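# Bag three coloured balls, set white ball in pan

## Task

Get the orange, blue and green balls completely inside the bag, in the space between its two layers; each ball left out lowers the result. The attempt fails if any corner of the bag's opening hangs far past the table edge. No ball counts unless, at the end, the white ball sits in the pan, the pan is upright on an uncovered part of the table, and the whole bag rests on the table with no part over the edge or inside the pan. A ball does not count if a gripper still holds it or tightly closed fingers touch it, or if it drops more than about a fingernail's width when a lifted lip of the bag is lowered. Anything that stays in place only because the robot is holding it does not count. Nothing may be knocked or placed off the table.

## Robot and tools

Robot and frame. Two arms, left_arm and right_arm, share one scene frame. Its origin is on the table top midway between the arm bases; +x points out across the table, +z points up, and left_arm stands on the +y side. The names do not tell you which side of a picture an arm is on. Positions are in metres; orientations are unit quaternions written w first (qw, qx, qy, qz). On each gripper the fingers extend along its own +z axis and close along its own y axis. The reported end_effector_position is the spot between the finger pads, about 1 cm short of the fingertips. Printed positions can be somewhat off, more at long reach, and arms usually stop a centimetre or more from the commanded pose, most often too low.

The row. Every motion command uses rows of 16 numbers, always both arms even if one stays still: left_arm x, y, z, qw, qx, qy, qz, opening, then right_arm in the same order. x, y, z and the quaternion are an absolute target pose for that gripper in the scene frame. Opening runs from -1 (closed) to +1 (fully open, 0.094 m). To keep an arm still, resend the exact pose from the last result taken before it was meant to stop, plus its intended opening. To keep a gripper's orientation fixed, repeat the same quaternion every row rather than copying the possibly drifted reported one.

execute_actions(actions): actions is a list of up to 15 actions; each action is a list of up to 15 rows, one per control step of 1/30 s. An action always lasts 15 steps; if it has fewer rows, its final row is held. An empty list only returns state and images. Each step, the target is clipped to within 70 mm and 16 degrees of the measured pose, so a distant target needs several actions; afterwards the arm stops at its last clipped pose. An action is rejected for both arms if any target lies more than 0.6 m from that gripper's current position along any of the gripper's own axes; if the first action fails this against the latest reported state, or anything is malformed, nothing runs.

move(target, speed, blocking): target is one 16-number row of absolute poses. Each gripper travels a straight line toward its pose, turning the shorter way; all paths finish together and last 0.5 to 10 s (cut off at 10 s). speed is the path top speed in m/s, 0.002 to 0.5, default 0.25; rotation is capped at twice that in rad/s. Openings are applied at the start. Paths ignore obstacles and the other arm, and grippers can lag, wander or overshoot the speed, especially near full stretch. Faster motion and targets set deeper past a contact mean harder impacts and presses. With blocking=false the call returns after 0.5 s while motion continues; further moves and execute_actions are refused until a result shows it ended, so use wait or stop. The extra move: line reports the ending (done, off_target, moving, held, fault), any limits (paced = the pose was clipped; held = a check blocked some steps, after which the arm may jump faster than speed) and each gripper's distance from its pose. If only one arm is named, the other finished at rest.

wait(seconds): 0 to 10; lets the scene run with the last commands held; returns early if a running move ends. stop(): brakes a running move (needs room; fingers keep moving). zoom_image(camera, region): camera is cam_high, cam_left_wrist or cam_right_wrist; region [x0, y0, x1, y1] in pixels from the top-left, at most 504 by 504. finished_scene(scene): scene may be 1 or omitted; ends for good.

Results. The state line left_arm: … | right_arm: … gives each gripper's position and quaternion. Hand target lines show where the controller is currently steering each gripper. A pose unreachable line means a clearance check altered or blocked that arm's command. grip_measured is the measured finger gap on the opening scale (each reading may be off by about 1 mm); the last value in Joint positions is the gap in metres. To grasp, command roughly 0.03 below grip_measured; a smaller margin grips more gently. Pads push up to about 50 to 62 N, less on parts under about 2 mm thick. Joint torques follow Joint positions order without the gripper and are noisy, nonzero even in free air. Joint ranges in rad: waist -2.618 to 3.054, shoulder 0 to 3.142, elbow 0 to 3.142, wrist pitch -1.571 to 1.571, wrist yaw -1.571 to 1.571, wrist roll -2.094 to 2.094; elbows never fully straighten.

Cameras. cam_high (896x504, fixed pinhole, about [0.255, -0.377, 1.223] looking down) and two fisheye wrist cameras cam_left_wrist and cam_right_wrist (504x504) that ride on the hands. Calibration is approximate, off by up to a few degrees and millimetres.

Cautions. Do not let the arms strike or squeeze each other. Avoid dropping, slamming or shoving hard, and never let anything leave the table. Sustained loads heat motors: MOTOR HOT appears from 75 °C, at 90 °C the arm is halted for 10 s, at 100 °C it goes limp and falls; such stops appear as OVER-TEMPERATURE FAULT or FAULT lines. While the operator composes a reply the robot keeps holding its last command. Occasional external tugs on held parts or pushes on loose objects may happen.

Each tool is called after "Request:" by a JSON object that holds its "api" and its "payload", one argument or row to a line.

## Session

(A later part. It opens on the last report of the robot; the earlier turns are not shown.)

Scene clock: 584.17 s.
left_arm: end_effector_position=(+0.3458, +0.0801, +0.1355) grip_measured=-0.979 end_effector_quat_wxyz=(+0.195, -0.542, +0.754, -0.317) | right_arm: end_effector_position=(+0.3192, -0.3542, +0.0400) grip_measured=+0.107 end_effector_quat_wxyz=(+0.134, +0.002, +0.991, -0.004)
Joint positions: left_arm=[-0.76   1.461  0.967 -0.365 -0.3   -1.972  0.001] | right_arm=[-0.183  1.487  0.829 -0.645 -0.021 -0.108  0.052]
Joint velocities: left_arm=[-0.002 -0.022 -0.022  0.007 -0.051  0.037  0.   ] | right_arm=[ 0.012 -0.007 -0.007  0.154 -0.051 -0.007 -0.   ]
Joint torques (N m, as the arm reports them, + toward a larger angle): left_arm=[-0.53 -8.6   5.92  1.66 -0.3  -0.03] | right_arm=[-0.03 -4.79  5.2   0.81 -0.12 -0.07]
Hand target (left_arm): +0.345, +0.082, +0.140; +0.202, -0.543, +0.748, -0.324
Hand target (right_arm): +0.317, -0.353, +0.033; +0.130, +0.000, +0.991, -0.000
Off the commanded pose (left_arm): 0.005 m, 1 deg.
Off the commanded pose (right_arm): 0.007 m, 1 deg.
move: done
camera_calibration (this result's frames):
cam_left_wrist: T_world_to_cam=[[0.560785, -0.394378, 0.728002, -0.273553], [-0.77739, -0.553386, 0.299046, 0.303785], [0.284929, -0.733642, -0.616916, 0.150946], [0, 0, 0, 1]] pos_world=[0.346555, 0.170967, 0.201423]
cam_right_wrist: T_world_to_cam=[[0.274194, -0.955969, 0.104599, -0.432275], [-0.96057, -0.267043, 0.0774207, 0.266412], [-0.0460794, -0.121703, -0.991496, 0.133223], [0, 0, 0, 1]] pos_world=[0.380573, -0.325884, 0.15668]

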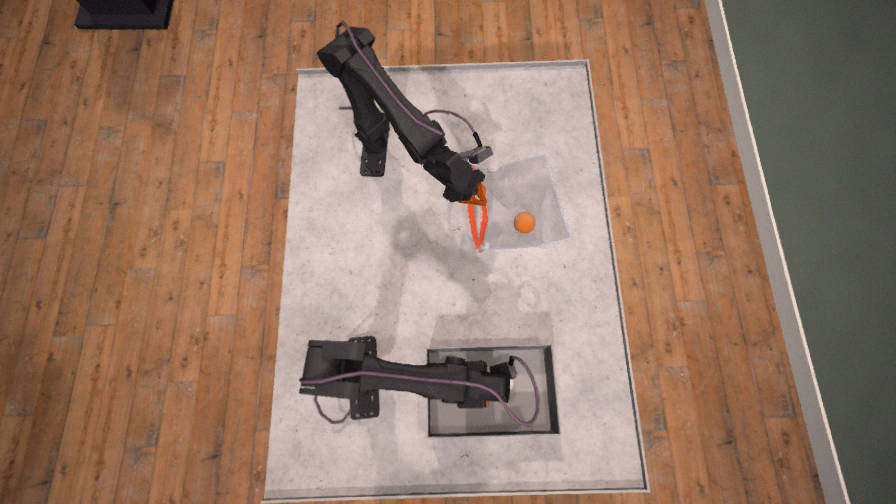

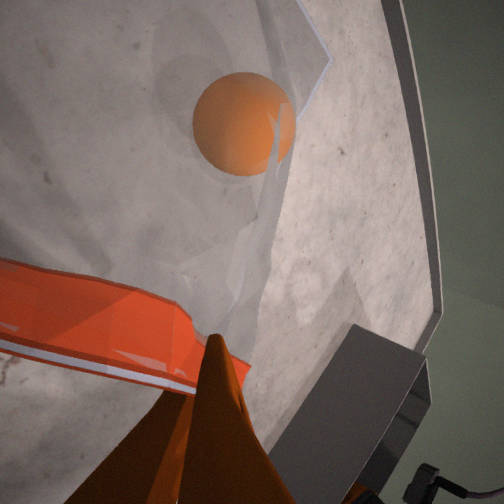

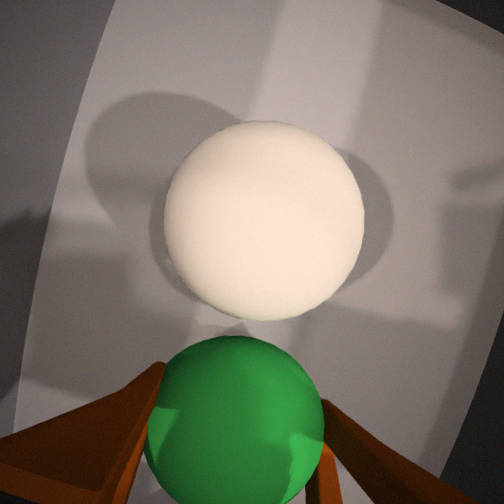

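Request:
{"api": "move", "payload": {
  "target": [0.345,0.082,0.14,0.2028,-0.543,0.7475,-0.3245,-1,0.315,-0.35,0.14,0.1305,0,0.9914,0,0.07],
  "speed": 0.12
}}

Scene clock: 587.63 s.
left_arm: end_effector_position=(+0.3458, +0.0801, +0.1355) grip_measured=-0.979 end_effector_quat_wxyz=(+0.195, -0.542, +0.754, -0.317) | right_arm: end_effector_position=(+0.3122, -0.3534, +0.1279) grip_measured=+0.078 end_effector_quat_wxyz=(+0.117, +0.002, +0.993, -0.002)
Joint positions: left_arm=[-0.76   1.461  0.967 -0.365 -0.3   -1.972  0.001] | right_arm=[-0.183  1.409  1.131 -1.058 -0.021 -0.108  0.051]
Joint velocities: left_arm=[-0.017 -0.012  0.002 -0.022 -0.037  0.022  0.   ] | right_arm=[-0.007  0.007 -0.017 -0.051 -0.007 -0.081 -0.001]
Joint torques (N m, as the arm reports them, + toward a larger angle): left_arm=[-0.53 -8.6   5.89  1.67 -0.29 -0.03] | right_arm=[ 0.72 -6.92  9.7   0.36 -0.09  0.03]
Hand target (left_arm): +0.345, +0.082, +0.140; +0.202, -0.543, +0.748, -0.324
Hand target (right_arm): +0.314, -0.350, +0.140; +0.131, -0.000, +0.991, +0.000
Off the commanded pose (left_arm): 0.005 m, 1 deg.
Off the commanded pose (right_arm): 0.013 m, 2 deg.
move: off_target (right_arm)
camera_calibration (this result's frames):
cam_left_wrist: T_world_to_cam=[[0.560785, -0.394378, 0.728002, -0.273553], [-0.77739, -0.553386, 0.299046, 0.303785], [0.284929, -0.733642, -0.616916, 0.150946], [0, 0, 0, 1]] pos_world=[0.346555, 0.170967, 0.201423]
cam_right_wrist: T_world_to_cam=[[0.277503, -0.956351, 0.0915647, -0.438282], [-0.95743, -0.267406, 0.108725, 0.247987], [-0.0794945, -0.117838, -0.989846, 0.231772], [0, 0, 0, 1]] pos_world=[0.377479, -0.325527, 0.242587]

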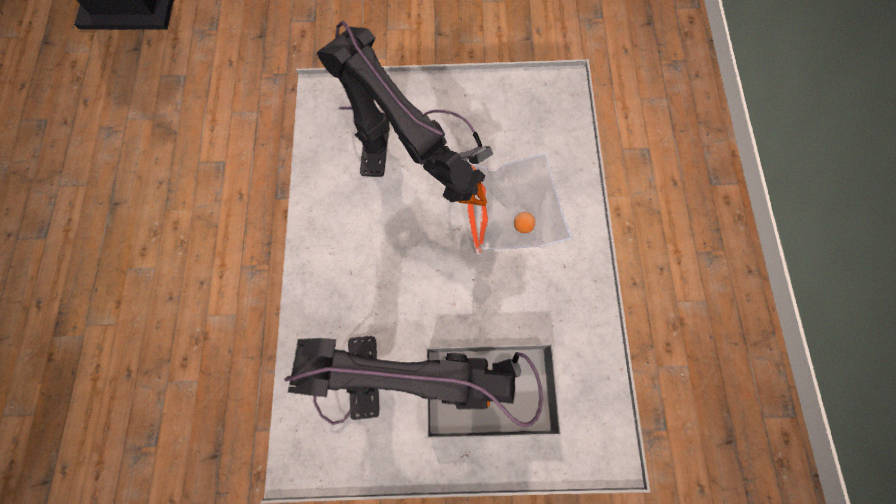

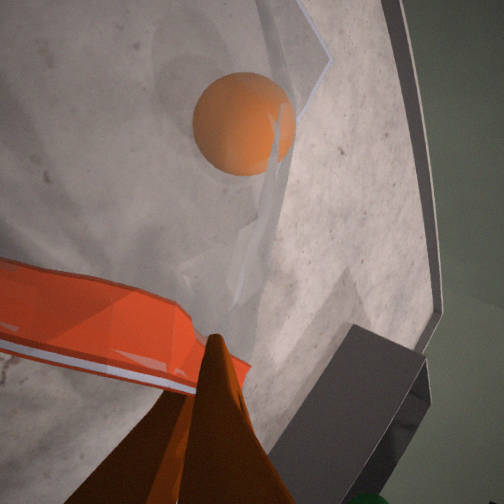

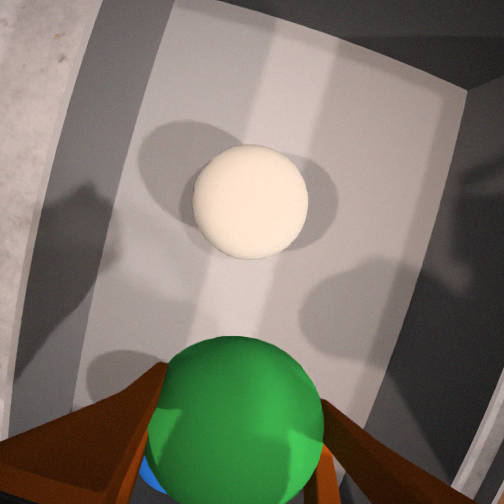

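Request:
{"api": "move", "payload": {
  "target": [0.345,0.08,0.11,0.2028,-0.543,0.7475,-0.3245,-1,0.28,-0.19,0.155,0.1305,0,0.9914,0,0.07],
  "speed": 0.15
}}

Request:
{"api": "move", "payload": {
  "target": [0.345,0.075,0.078,0.2308,-0.5461,0.699,-0.3998,-1,0.24,-0.055,0.075,0.547,-0.2463,0.7813,0.1725,0.07],
  "speed": 0.15
}}

Scene clock: 597.57 s.
left_arm: end_effector_position=(+0.3463, +0.0779, +0.1158) grip_measured=-0.979 end_effector_quat_wxyz=(+0.196, -0.541, +0.749, -0.330) | right_arm: end_effector_position=(+0.2774, -0.1913, +0.1480) grip_measured=+0.078 end_effector_quat_wxyz=(+0.129, -0.003, +0.992, +0.003)
Joint positions: left_arm=[-0.764  1.48   0.883 -0.236 -0.304 -1.976  0.001] | right_arm=[ 0.502  1.407  1.206 -1.146  0.133  0.549  0.051]
Joint velocities: left_arm=[-0.007 -0.017  0.007  0.051  0.051 -0.037 -0.   ] | right_arm=[-0.022  0.007 -0.002 -0.007 -0.022  0.051  0.   ]
Joint torques (N m, as the arm reports them, + toward a larger angle): left_arm=[-0.53 -6.34  5.61  1.71 -0.3  -0.03] | right_arm=[ 0.48 -4.72 10.    0.38  0.2   0.07]
Hand target (left_arm): +0.345, +0.080, +0.110; +0.203, -0.543, +0.748, -0.325
Hand target (right_arm): +0.280, -0.190, +0.155; +0.135, +0.000, +0.991, +0.002
Off the commanded pose (left_arm): 0.006 m, 1 deg.
Off the commanded pose (right_arm): 0.008 m, 1 deg.
move: done
camera_calibration (this result's frames):
cam_left_wrist: T_world_to_cam=[[0.546959, -0.37883, 0.746541, -0.259025], [-0.782755, -0.547652, 0.295587, 0.310679], [0.296868, -0.746033, -0.596074, 0.131431], [0, 0, 0, 1]] pos_world=[0.345844, 0.17007, 0.179883]
cam_right_wrist: T_world_to_cam=[[0.286761, -0.953824, 0.0893743, -0.277189], [-0.956443, -0.279725, 0.0834976, 0.256872], [-0.0546418, -0.109425, -0.992492, 0.263115], [0, 0, 0, 1]] pos_world=[0.339547, -0.163744, 0.264464]

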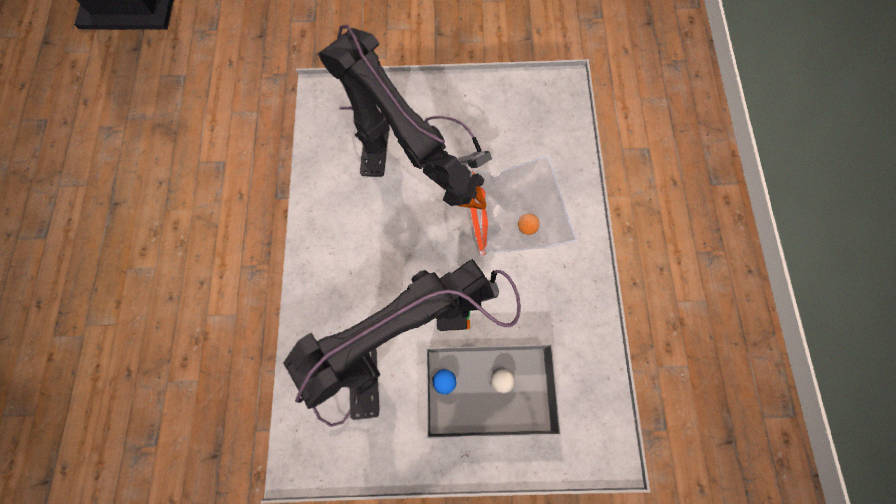

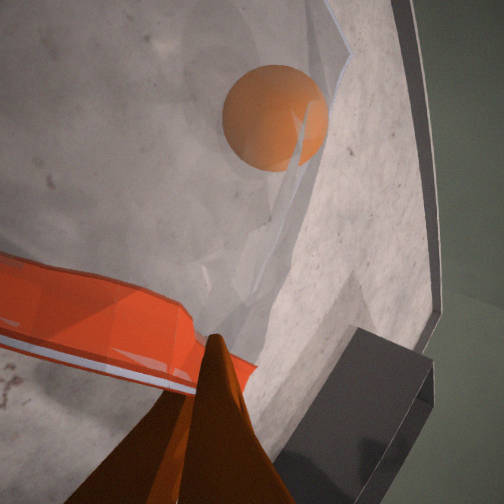

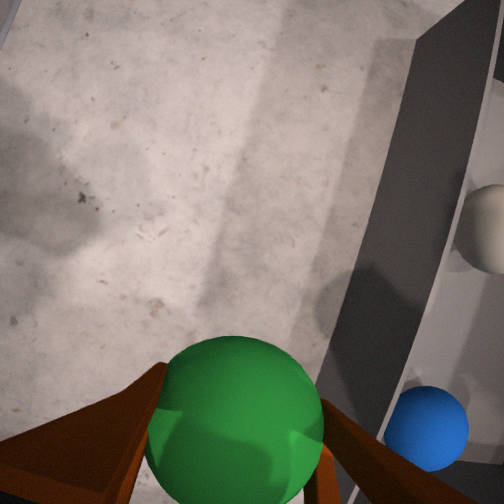

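Scene clock: 602.10 s.
left_arm: end_effector_position=(+0.3474, +0.0718, +0.0843) grip_measured=-0.979 end_effector_quat_wxyz=(+0.225, -0.543, +0.700, -0.406) | right_arm: end_effector_position=(+0.2420, -0.0518, +0.0784) grip_measured=+0.078 end_effector_quat_wxyz=(+0.546, -0.235, +0.784, +0.180)
Joint positions: left_arm=[-0.81   1.538  0.645  0.23  -0.393 -2.016  0.001] | right_arm=[1.085 1.489 0.223 0.868 0.509 0.229 0.051]
Joint velocities: left_arm=[ 0.002 -0.007  0.007 -0.037 -0.037 -0.022 -0.   ] | right_arm=[-0.002  0.002 -0.007  0.022 -0.095 -0.007 -0.001]
Joint torques (N m, as the arm reports them, + toward a larger angle): left_arm=[-0.58 -6.12  4.8   1.88 -0.29 -0.01] | right_arm=[ 0.63 -3.5   4.09  1.79  0.26 -0.12]
Hand target (left_arm): +0.345, +0.075, +0.078; +0.230, -0.546, +0.699, -0.400
Hand target (right_arm): +0.239, -0.054, +0.075; +0.547, -0.239, +0.783, +0.175
Off the commanded pose (left_arm): 0.007 m, 1 deg.
Off the commanded pose (right_arm): 0.005 m, 2 deg.
move: done
camera_calibration (this result's frames):
cam_left_wrist: T_world_to_cam=[[0.44689, -0.261833, 0.855414, -0.22119], [-0.796398, -0.551989, 0.247101, 0.326626], [0.40748, -0.791677, -0.455201, 0.0607071], [0, 0, 0, 1]] pos_world=[0.334234, 0.17044, 0.136133]
cam_right_wrist: T_world_to_cam=[[0.610251, -0.748368, 0.259884, -0.208713], [-0.364093, -0.556296, -0.746975, 0.175302], [0.703584, 0.36122, -0.611955, 0.0184225], [0, 0, 0, 1]] pos_world=[0.178232, -0.0653287, 0.196461]

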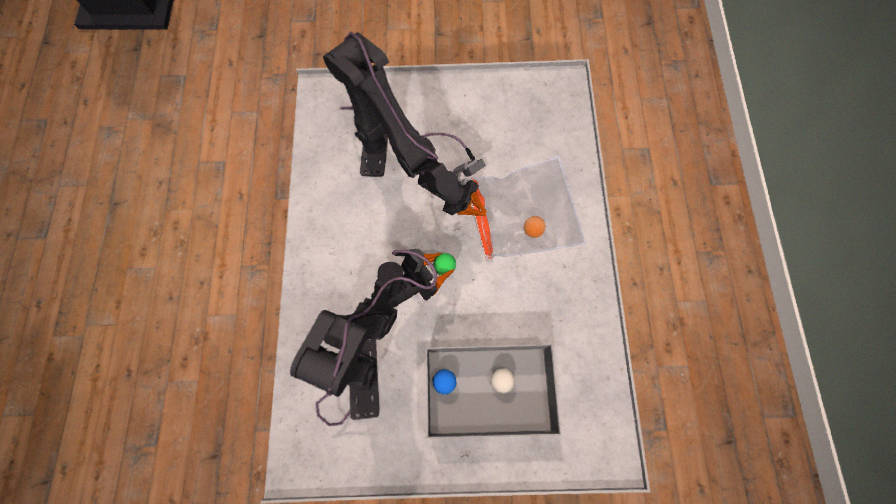

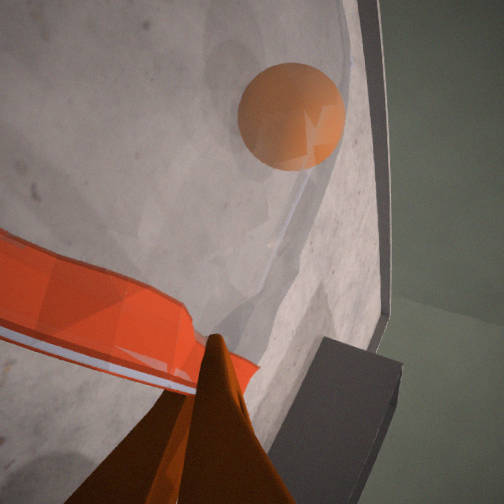

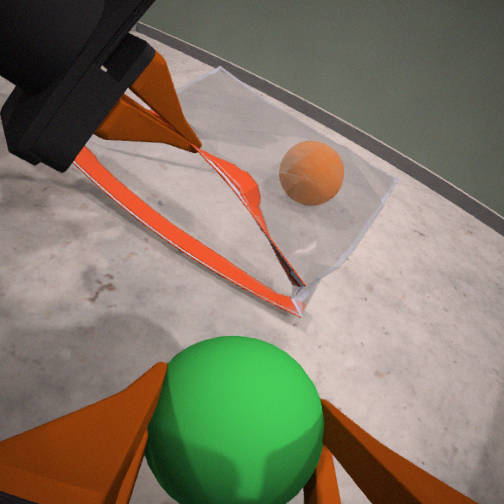

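Request:
{"api": "move", "payload": {
  "target": [0.34,0.075,0.078,0.2308,-0.5461,0.699,-0.3998,-1,0.285,0.005,0.064,0.547,-0.2463,0.7813,0.1725,0.07],
  "speed": 0.08
}}

Scene clock: 607.70 s.
left_arm: end_effector_position=(+0.3447, +0.0691, +0.0848) grip_measured=-0.979 end_effector_quat_wxyz=(+0.225, -0.543, +0.698, -0.408) | right_arm: end_effector_position=(+0.2771, -0.0013, +0.0549) grip_measured=+0.078 end_effector_quat_wxyz=(+0.536, -0.253, +0.789, +0.165)
Joint positions: left_arm=[-0.825  1.538  0.645  0.23  -0.406 -2.027  0.001] | right_arm=[1.034 1.798 0.451 0.92  0.454 0.185 0.051]
Joint velocities: left_arm=[ 0.002  0.022 -0.002 -0.051  0.022 -0.007  0.   ] | right_arm=[-0.012  0.027 -0.012 -0.007 -0.022  0.007  0.001]
Joint torques (N m, as the arm reports them, + toward a larger angle): left_arm=[-0.6  -7.03  4.05  1.81 -0.32 -0.03] | right_arm=[-0.87 -6.44  7.18  1.81  0.05 -0.08]
Hand target (left_arm): +0.340, +0.075, +0.078; +0.231, -0.546, +0.699, -0.400
Hand target (right_arm): +0.284, +0.005, +0.064; +0.547, -0.247, +0.781, +0.172
Off the commanded pose (left_arm): 0.010 m, 1 deg.
Off the commanded pose (right_arm): 0.014 m, 2 deg.
move: off_target (right_arm)
camera_calibration (this result's frames):
cam_left_wrist: T_world_to_cam=[[0.444709, -0.258903, 0.85744, -0.220751], [-0.796461, -0.552241, 0.246334, 0.322974], [0.409736, -0.792464, -0.451793, 0.0589886], [0, 0, 0, 1]] pos_world=[0.331236, 0.167953, 0.136372]
cam_right_wrist: T_world_to_cam=[[0.623837, -0.725207, 0.29138, -0.19172], [-0.361678, -0.598376, -0.714937, 0.196173], [0.692832, 0.340619, -0.63558, -0.0347274], [0, 0, 0, 1]] pos_world=[0.214614, -0.00982262, 0.174043]

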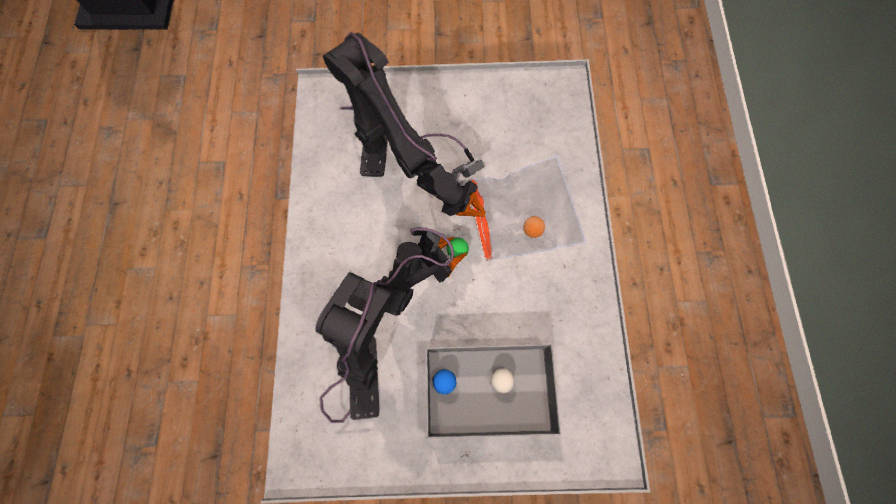

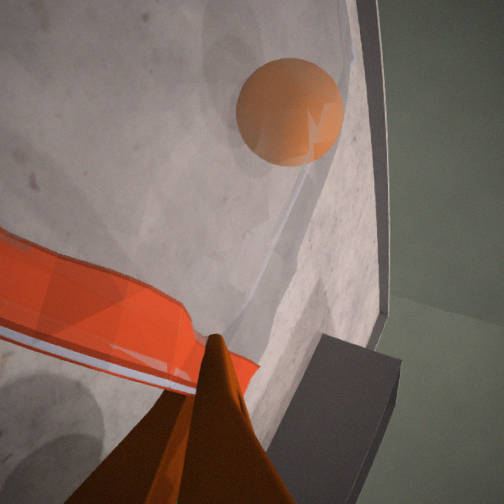

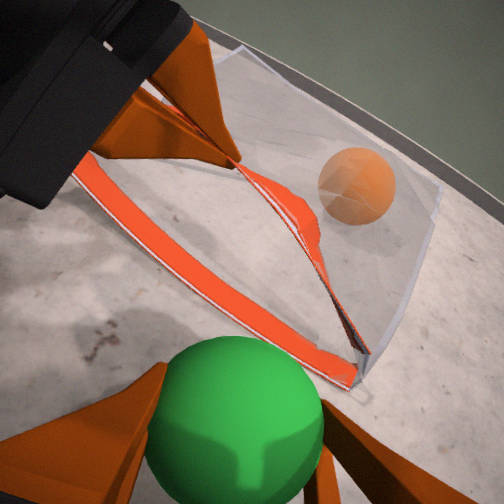

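Request:
{"api": "move", "payload": {
  "target": [0.34,0.075,0.078,0.2308,-0.5461,0.699,-0.3998,-1,0.318,0.03,0.068,0.547,-0.2463,0.7813,0.1725,0.07],
  "speed": 0.05
}}

Scene clock: 611.67 s.
left_arm: end_effector_position=(+0.3447, +0.0693, +0.0849) grip_measured=-0.979 end_effector_quat_wxyz=(+0.226, -0.544, +0.698, -0.408) | right_arm: end_effector_position=(+0.3119, +0.0269, +0.0664) grip_measured=+0.078 end_effector_quat_wxyz=(+0.546, -0.245, +0.781, +0.175)
Joint positions: left_arm=[-0.825  1.538  0.645  0.23  -0.407 -2.027  0.001] | right_arm=[0.973 1.883 0.61  0.893 0.4   0.161 0.051]
Joint velocities: left_arm=[ 0.002  0.027 -0.017  0.081  0.007  0.037 -0.   ] | right_arm=[ 0.012 -0.002 -0.002 -0.022 -0.022  0.051 -0.002]
Joint torques (N m, as the arm reports them, + toward a larger angle): left_arm=[-0.57 -7.06  4.04  1.83 -0.31 -0.01] | right_arm=[-0.81 -7.8   7.5   1.5   0.04 -0.12]
Hand target (left_arm): +0.340, +0.075, +0.078; +0.231, -0.546, +0.699, -0.400
Hand target (right_arm): +0.318, +0.030, +0.068; +0.547, -0.246, +0.781, +0.172
Off the commanded pose (left_arm): 0.010 m, 1 deg.
Off the commanded pose (right_arm): 0.007 m, 0 deg.
move: done
camera_calibration (this result's frames):
cam_left_wrist: T_world_to_cam=[[0.44471, -0.258541, 0.857548, -0.220817], [-0.79607, -0.552892, 0.246137, 0.323011], [0.410495, -0.792128, -0.451693, 0.0587685], [0, 0, 0, 1]] pos_world=[0.331215, 0.168052, 0.136401]
cam_right_wrist: T_world_to_cam=[[0.617449, -0.735979, 0.277654, -0.193124], [-0.350831, -0.573582, -0.740218, 0.231436], [0.704042, 0.359637, -0.612361, -0.0666088], [0, 0, 0, 1]] pos_world=[0.247334, 0.0145675, 0.184146]

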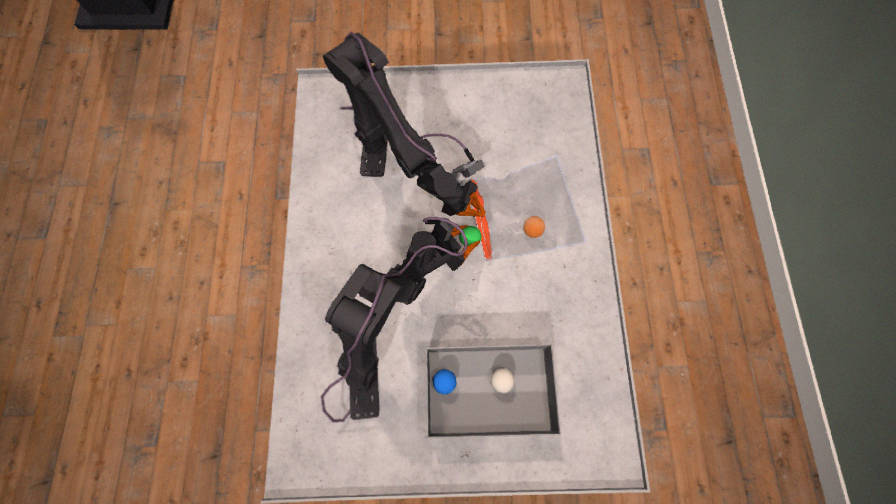

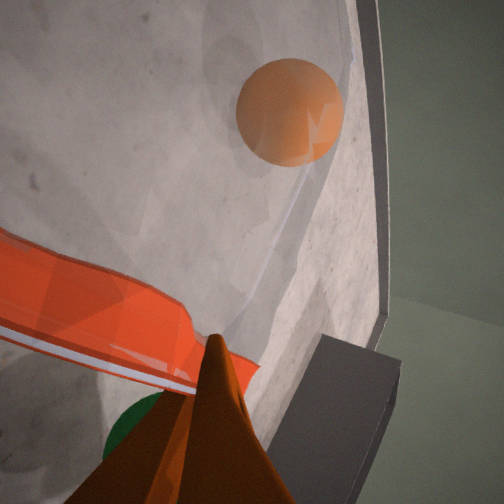

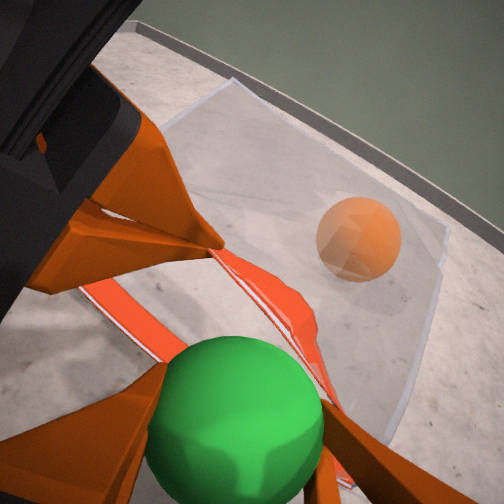

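Request:
{"api": "zoom_image", "payload": {
  "camera": "cam_high",
  "region": [420,150,600,280]
}}

Region (420, 150, 600, 280) of cam_high's 896x504 image, scaled by 2.800, with more detail than that image has.

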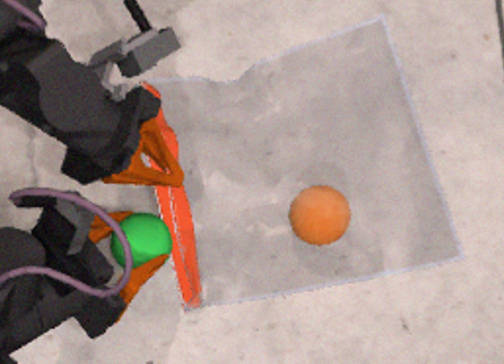

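Request:
{"api": "move", "payload": {
  "target": [0.345,0.078,0.10,0.2028,-0.543,0.7475,-0.3245,-1,0.336,0.046,0.056,0.547,-0.2463,0.7813,0.1725,0.07],
  "speed": 0.04
}}

Scene clock: 622.77 s.
left_arm: end_effector_position=(+0.3409, +0.0793, +0.0858) grip_measured=-0.979 end_effector_quat_wxyz=(+0.200, -0.548, +0.748, -0.317) | right_arm: end_effector_position=(+0.3279, +0.0416, +0.0493) grip_measured=+0.078 end_effector_quat_wxyz=(+0.539, -0.251, +0.786, +0.170)
Joint positions: left_arm=[-0.784  1.529  0.815 -0.15  -0.332 -2.004  0.001] | right_arm=[0.952 1.989 0.7   0.89  0.377 0.151 0.051]
Joint velocities: left_arm=[ 0.002 -0.022 -0.012 -0.037 -0.037  0.051 -0.   ] | right_arm=[ 0.012  0.007 -0.022  0.007  0.007 -0.037  0.   ]
Joint torques (N m, as the arm reports them, + toward a larger angle): left_arm=[ 0.66 -8.76  9.5   1.2  -0.11  0.21] | right_arm=[-0.91 -8.72  7.65  1.71  0.03 -0.1 ]
Hand target (left_arm): +0.345, +0.078, +0.100; +0.204, -0.544, +0.747, -0.325
Hand target (right_arm): +0.336, +0.046, +0.056; +0.547, -0.246, +0.781, +0.172
Off the commanded pose (left_arm): 0.015 m, 1 deg.
Off the commanded pose (right_arm): 0.011 m, 1 deg.
move: off_target (left_arm, right_arm)
camera_calibration (this result's frames):
cam_left_wrist: T_world_to_cam=[[0.562865, -0.383038, 0.732438, -0.237013], [-0.768989, -0.567575, 0.294133, 0.313122], [0.303049, -0.728794, -0.61402, 0.114245], [0, 0, 0, 1]] pos_world=[0.339572, 0.170196, 0.151646]
cam_right_wrist: T_world_to_cam=[[0.62309, -0.728342, 0.285092, -0.190006], [-0.35792, -0.58961, -0.724053, 0.235041], [0.695451, 0.34911, -0.628068, -0.0896581], [0, 0, 0, 1]] pos_world=[0.264869, 0.0314943, 0.16804]

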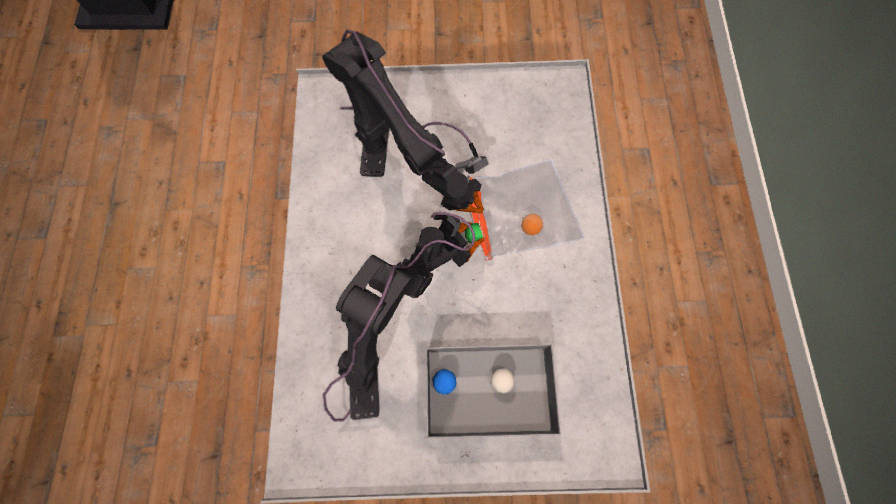

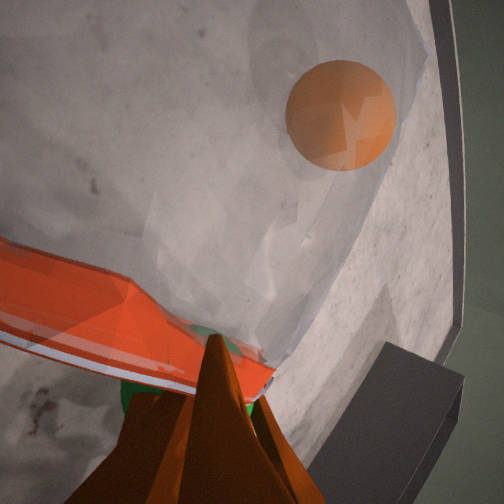

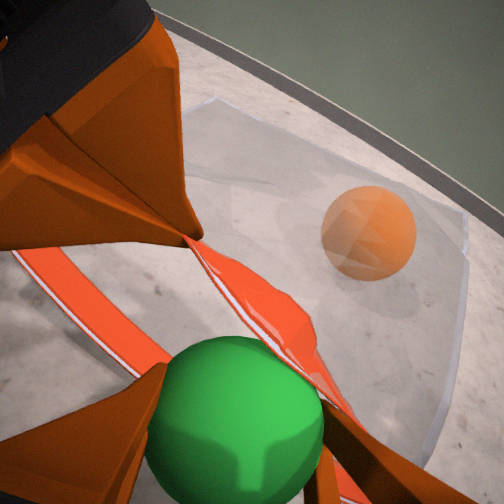

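Request:
{"api": "move", "payload": {
  "target": [0.348,0.08,0.118,0.2028,-0.543,0.7475,-0.3245,-1,0.346,0.056,0.046,0.547,-0.2463,0.7813,0.1725,0.07],
  "speed": 0.04
}}

Scene clock: 627.03 s.
left_arm: end_effector_position=(+0.3447, +0.0804, +0.1040) grip_measured=-0.979 end_effector_quat_wxyz=(+0.200, -0.547, +0.748, -0.318) | right_arm: end_effector_position=(+0.3383, +0.0523, +0.0419) grip_measured=+0.078 end_effector_quat_wxyz=(+0.541, -0.249, +0.785, +0.170)
Joint positions: left_arm=[-0.771  1.501  0.866 -0.223 -0.323 -1.993  0.001] | right_arm=[0.943 2.056 0.759 0.904 0.371 0.148 0.051]
Joint velocities: left_arm=[-0.012  0.002 -0.002 -0.081 -0.022  0.007 -0.001] | right_arm=[ 0.002 -0.007 -0.007 -0.037 -0.037 -0.022 -0.   ]
Joint torques (N m, as the arm reports them, + toward a larger angle): left_arm=[ 0.63 -8.8   9.67  1.23 -0.11  0.21] | right_arm=[-0.9  -8.99  7.44  1.71  0.04 -0.05]
Hand target (left_arm): +0.348, +0.080, +0.118; +0.203, -0.543, +0.747, -0.325
Hand target (right_arm): +0.346, +0.056, +0.046; +0.547, -0.246, +0.781, +0.172
Off the commanded pose (left_arm): 0.014 m, 1 deg.
Off the commanded pose (right_arm): 0.009 m, 1 deg.
move: off_target (left_arm)
camera_calibration (this result's frames):
cam_left_wrist: T_world_to_cam=[[0.56164, -0.381978, 0.733931, -0.251841], [-0.769654, -0.566733, 0.294018, 0.31148], [0.303634, -0.730005, -0.61229, 0.124766], [0, 0, 0, 1]] pos_world=[0.343292, 0.171408, 0.169647]
cam_right_wrist: T_world_to_cam=[[0.620727, -0.730872, 0.283768, -0.185592], [-0.356902, -0.585669, -0.727745, 0.239328], [0.698083, 0.350454, -0.62439, -0.106377], [0, 0, 0, 1]] pos_world=[0.274878, 0.0418032, 0.160414]

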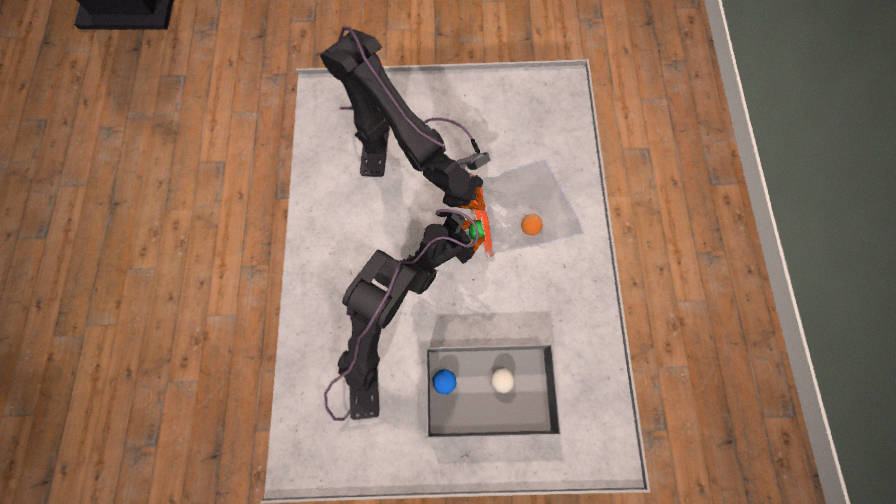

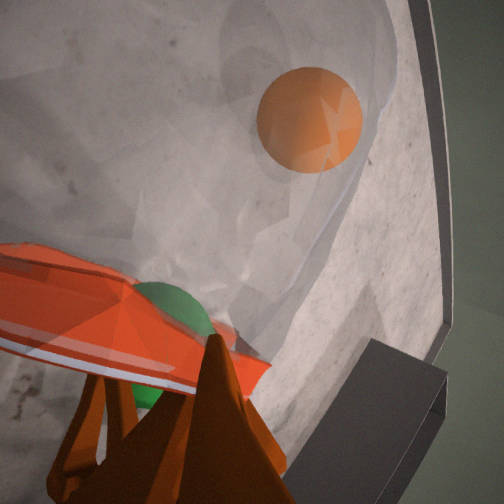

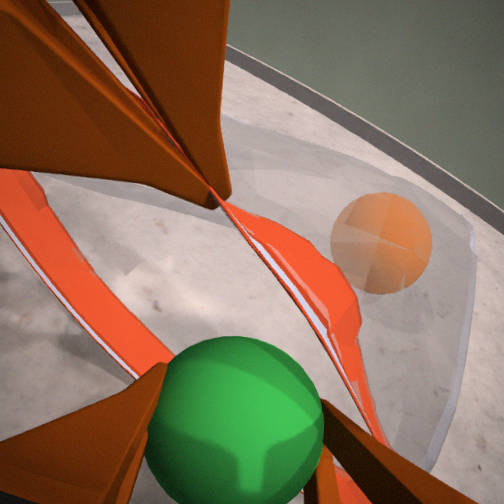

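Request:
{"api": "move", "payload": {
  "target": [0.348,0.08,0.118,0.2028,-0.543,0.7475,-0.3245,-1,0.382,0.06,0.044,0.547,-0.2463,0.7813,0.1725,0.07],
  "speed": 0.04
}}

Scene clock: 633.17 s.
left_arm: end_effector_position=(+0.3440, +0.0810, +0.1031) grip_measured=-0.979 end_effector_quat_wxyz=(+0.200, -0.547, +0.749, -0.316) | right_arm: end_effector_position=(+0.3748, +0.0586, +0.0432) grip_measured=+0.078 end_effector_quat_wxyz=(+0.547, -0.245, +0.781, +0.176)
Joint positions: left_arm=[-0.771  1.501  0.866 -0.228 -0.322 -1.992  0.001] | right_arm=[0.865 2.123 0.864 0.896 0.297 0.119 0.051]
Joint velocities: left_arm=[-0.007  0.002 -0.002  0.007 -0.007 -0.051 -0.001] | right_arm=[ 0.007 -0.002  0.007 -0.11   0.022  0.037 -0.001]
Joint torques (N m, as the arm reports them, + toward a larger angle): left_arm=[ 0.66 -8.73  9.63  1.2  -0.13  0.2 ] | right_arm=[ -0.85 -10.2    7.89   1.46   0.02  -0.18]
Hand target (left_arm): +0.348, +0.080, +0.118; +0.203, -0.543, +0.747, -0.325
Hand target (right_arm): +0.382, +0.060, +0.044; +0.547, -0.246, +0.781, +0.173
Off the commanded pose (left_arm): 0.015 m, 1 deg.
Off the commanded pose (right_arm): 0.007 m, 0 deg.
move: off_target (left_arm)
camera_calibration (this result's frames):
cam_left_wrist: T_world_to_cam=[[0.564056, -0.385587, 0.73018, -0.250703], [-0.769216, -0.566895, 0.29485, 0.311256], [0.300245, -0.727979, -0.61636, 0.126294], [0, 0, 0, 1]] pos_world=[0.342914, 0.171721, 0.169127]
cam_right_wrist: T_world_to_cam=[[0.618388, -0.73547, 0.276912, -0.202536], [-0.348981, -0.572708, -0.741767, 0.253906], [0.704137, 0.362063, -0.610821, -0.13682], [0, 0, 0, 1]] pos_world=[0.310194, 0.0459924, 0.160851]

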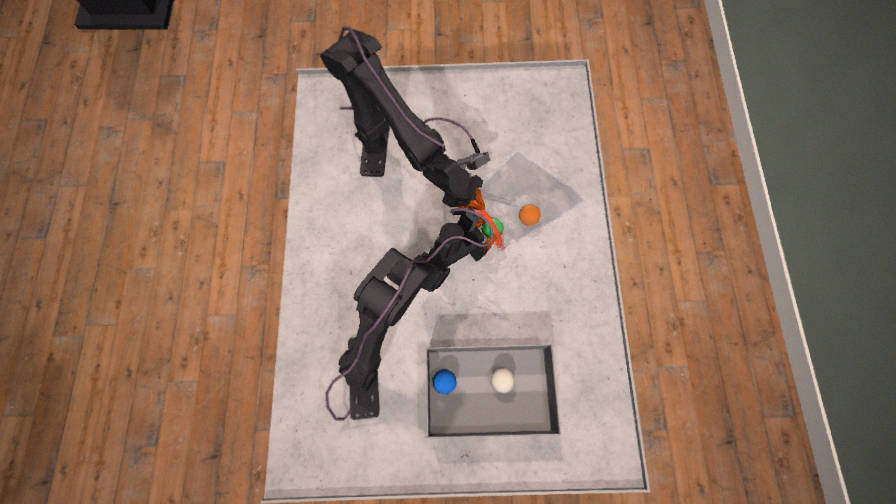

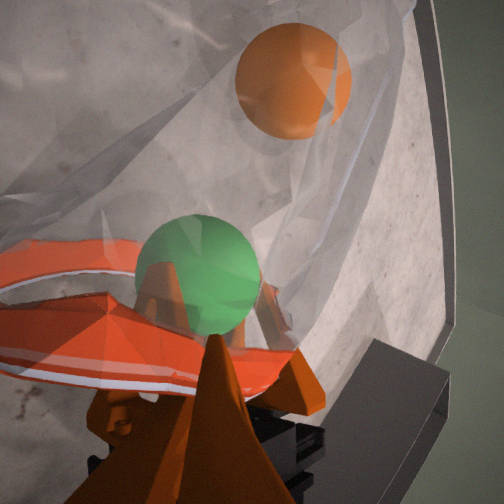

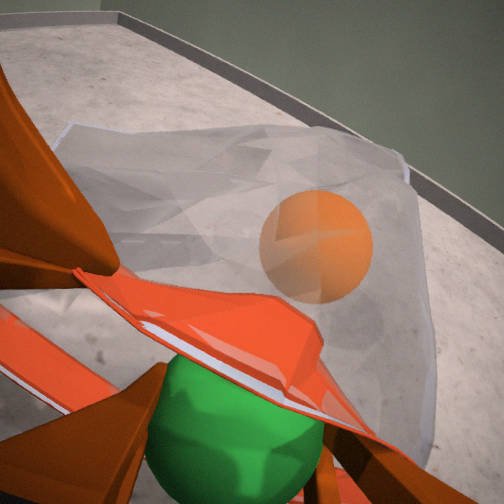

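Request:
{"api": "move", "payload": {
  "target": [0.348,0.08,0.122,0.2028,-0.543,0.7475,-0.3245,-1,0.384,0.06,0.058,0.547,-0.2463,0.7813,0.1725,0.07],
  "speed": 0.03
}}

Scene clock: 647.43 s.
left_arm: end_effector_position=(+0.3425, +0.0826, +0.1013) grip_measured=-0.979 end_effector_quat_wxyz=(+0.199, -0.547, +0.751, -0.310) | right_arm: end_effector_position=(+0.3729, +0.0576, +0.0429) grip_measured=+0.078 end_effector_quat_wxyz=(+0.539, -0.251, +0.785, +0.172)
Joint positions: left_arm=[-0.771  1.501  0.866 -0.24  -0.322 -1.992  0.001] | right_arm=[0.865 2.105 0.864 0.855 0.292 0.116 0.051]
Joint velocities: left_arm=[-0.007  0.022 -0.007 -0.022 -0.051 -0.037 -0.   ] | right_arm=[-0.002 -0.007  0.002 -0.051 -0.051  0.022  0.   ]
Joint torques (N m, as the arm reports them, + toward a larger angle): left_arm=[ 0.64 -9.33 10.63  1.17 -0.12  0.2 ] | right_arm=[ -1.11 -12.53   8.49   1.4    0.04  -0.11]
Hand target (left_arm): +0.348, +0.080, +0.122; +0.203, -0.543, +0.747, -0.325
Hand target (right_arm): +0.384, +0.060, +0.058; +0.547, -0.246, +0.781, +0.173
Off the commanded pose (left_arm): 0.022 m, 2 deg.
Off the commanded pose (right_arm): 0.019 m, 1 deg.
move: off_target (left_arm, right_arm)
camera_calibration (this result's frames):
cam_left_wrist: T_world_to_cam=[[0.569722, -0.392042, 0.722302, -0.248547], [-0.766912, -0.56952, 0.295792, 0.31095], [0.295403, -0.722461, -0.625129, 0.128871], [0, 0, 0, 1]] pos_world=[0.342005, 0.172756, 0.168111]
cam_right_wrist: T_world_to_cam=[[0.626551, -0.726407, 0.282431, -0.205854], [-0.355642, -0.588922, -0.725734, 0.255155], [0.693508, 0.354265, -0.627331, -0.130132], [0, 0, 0, 1]] pos_world=[0.30997, 0.0468343, 0.161678]

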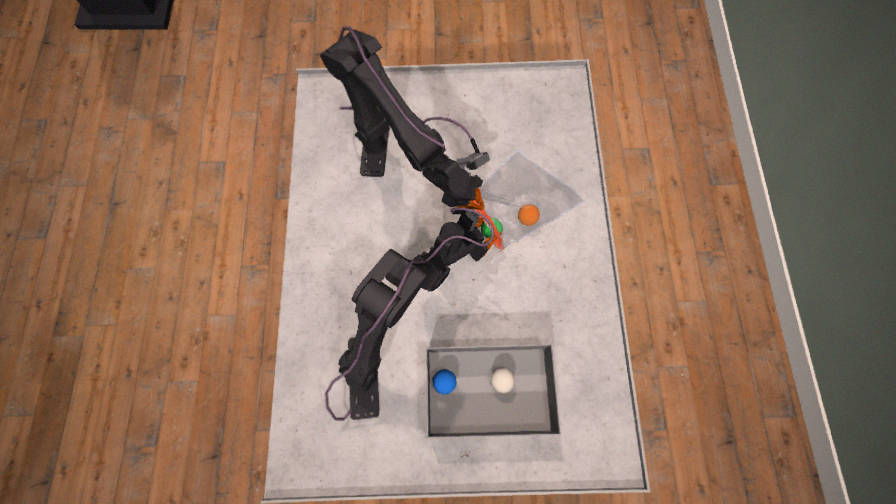

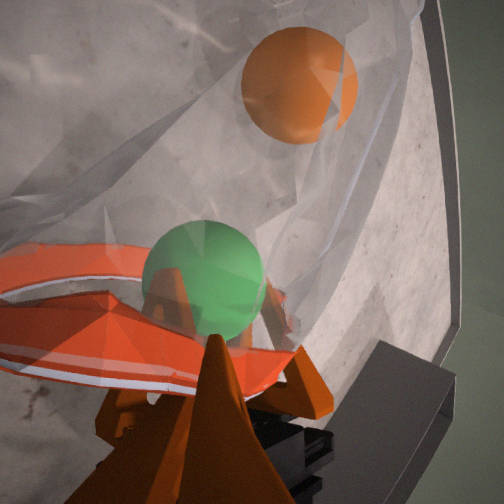

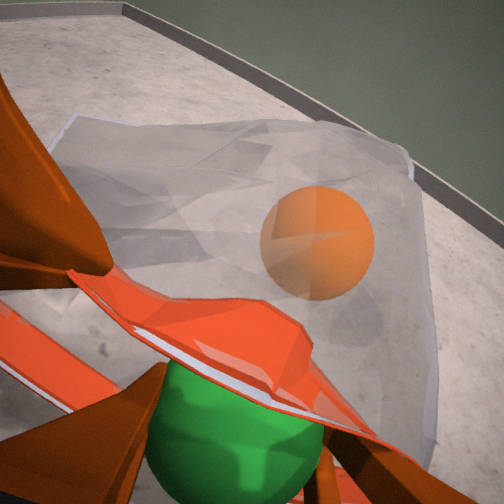

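Request:
{"api": "zoom_image", "payload": {
  "camera": "cam_high",
  "region": [430,140,600,270]
}}

Region (430, 140, 600, 270) of cam_high's 896x504 image, scaled by 2.965, with more detail than that image has; it fills the top 385 rows of this view, and the rest is white.

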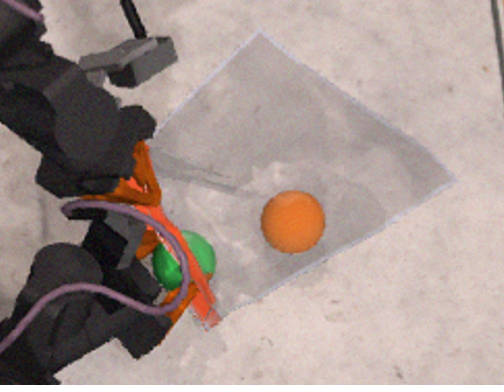

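Request:
{"api": "move", "payload": {
  "target": [0.348,0.08,0.10,0.2028,-0.543,0.7475,-0.3245,-1,0.38,0.06,0.038,0.547,-0.2463,0.7813,0.1725,0.2],
  "speed": 0.03
}}

Scene clock: 663.53 s.
left_arm: end_effector_position=(+0.3484, +0.0759, +0.1090) grip_measured=-0.979 end_effector_quat_wxyz=(+0.201, -0.546, +0.742, -0.333) | right_arm: end_effector_position=(+0.3751, +0.0593, +0.0416) grip_measured=+0.199 end_effector_quat_wxyz=(+0.549, -0.246, +0.779, +0.177)
Joint positions: left_arm=[-0.771  1.501  0.866 -0.191 -0.322 -1.992  0.001] | right_arm=[0.865 2.134 0.864 0.912 0.296 0.115 0.056]
Joint velocities: left_arm=[ 0.017 -0.002 -0.007 -0.007 -0.037 -0.022 -0.001] | right_arm=[-0.007  0.007  0.002 -0.081 -0.007 -0.051 -0.001]
Joint torques (N m, as the arm reports them, + toward a larger angle): left_arm=[ 0.65 -6.26  5.18  1.72 -0.11  0.2 ] | right_arm=[-0.44 -9.42  7.14  1.6   0.06 -0.05]
Hand target (left_arm): +0.348, +0.080, +0.100; +0.203, -0.543, +0.748, -0.324
Hand target (right_arm): +0.380, +0.060, +0.038; +0.547, -0.246, +0.781, +0.173
Off the commanded pose (left_arm): 0.010 m, 1 deg.
Off the commanded pose (right_arm): 0.006 m, 1 deg.
move: done
camera_calibration (this result's frames):
cam_left_wrist: T_world_to_cam=[[0.545748, -0.364728, 0.754408, -0.25732], [-0.776448, -0.558655, 0.291603, 0.312297], [0.315099, -0.744901, -0.588078, 0.117991], [0, 0, 0, 1]] pos_world=[0.345736, 0.168506, 0.172446]
cam_right_wrist: T_world_to_cam=[[0.618614, -0.734863, 0.278015, -0.201929], [-0.344251, -0.571582, -0.744839, 0.251424], [0.706263, 0.365061, -0.606566, -0.139346], [0, 0, 0, 1]] pos_world=[0.309884, 0.0461889, 0.158887]

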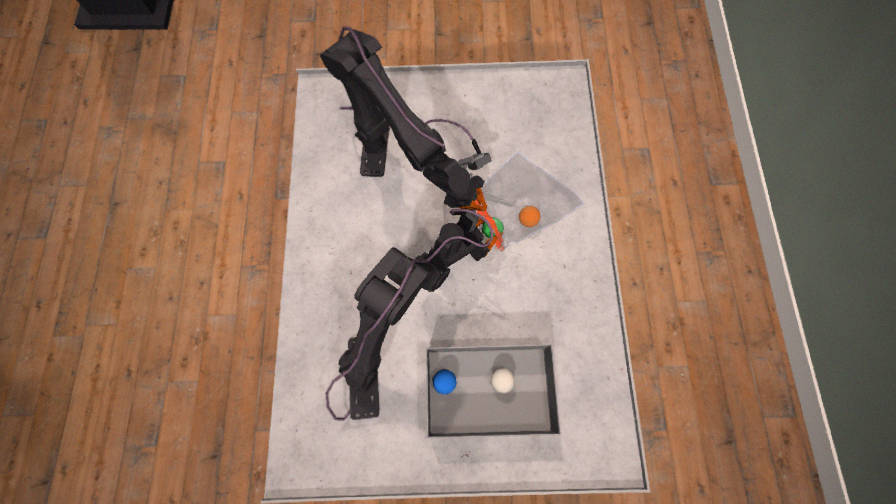

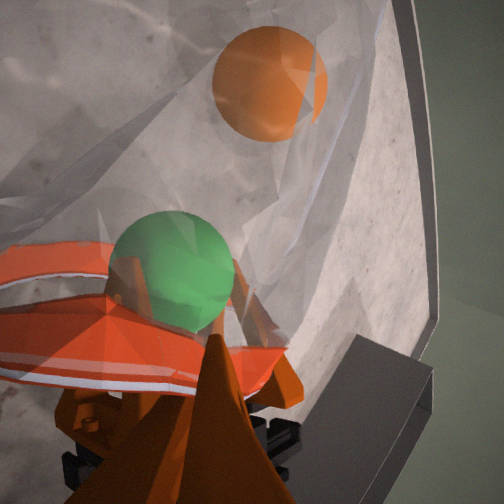

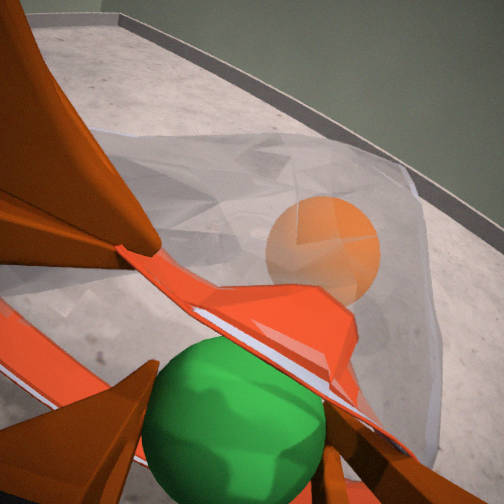

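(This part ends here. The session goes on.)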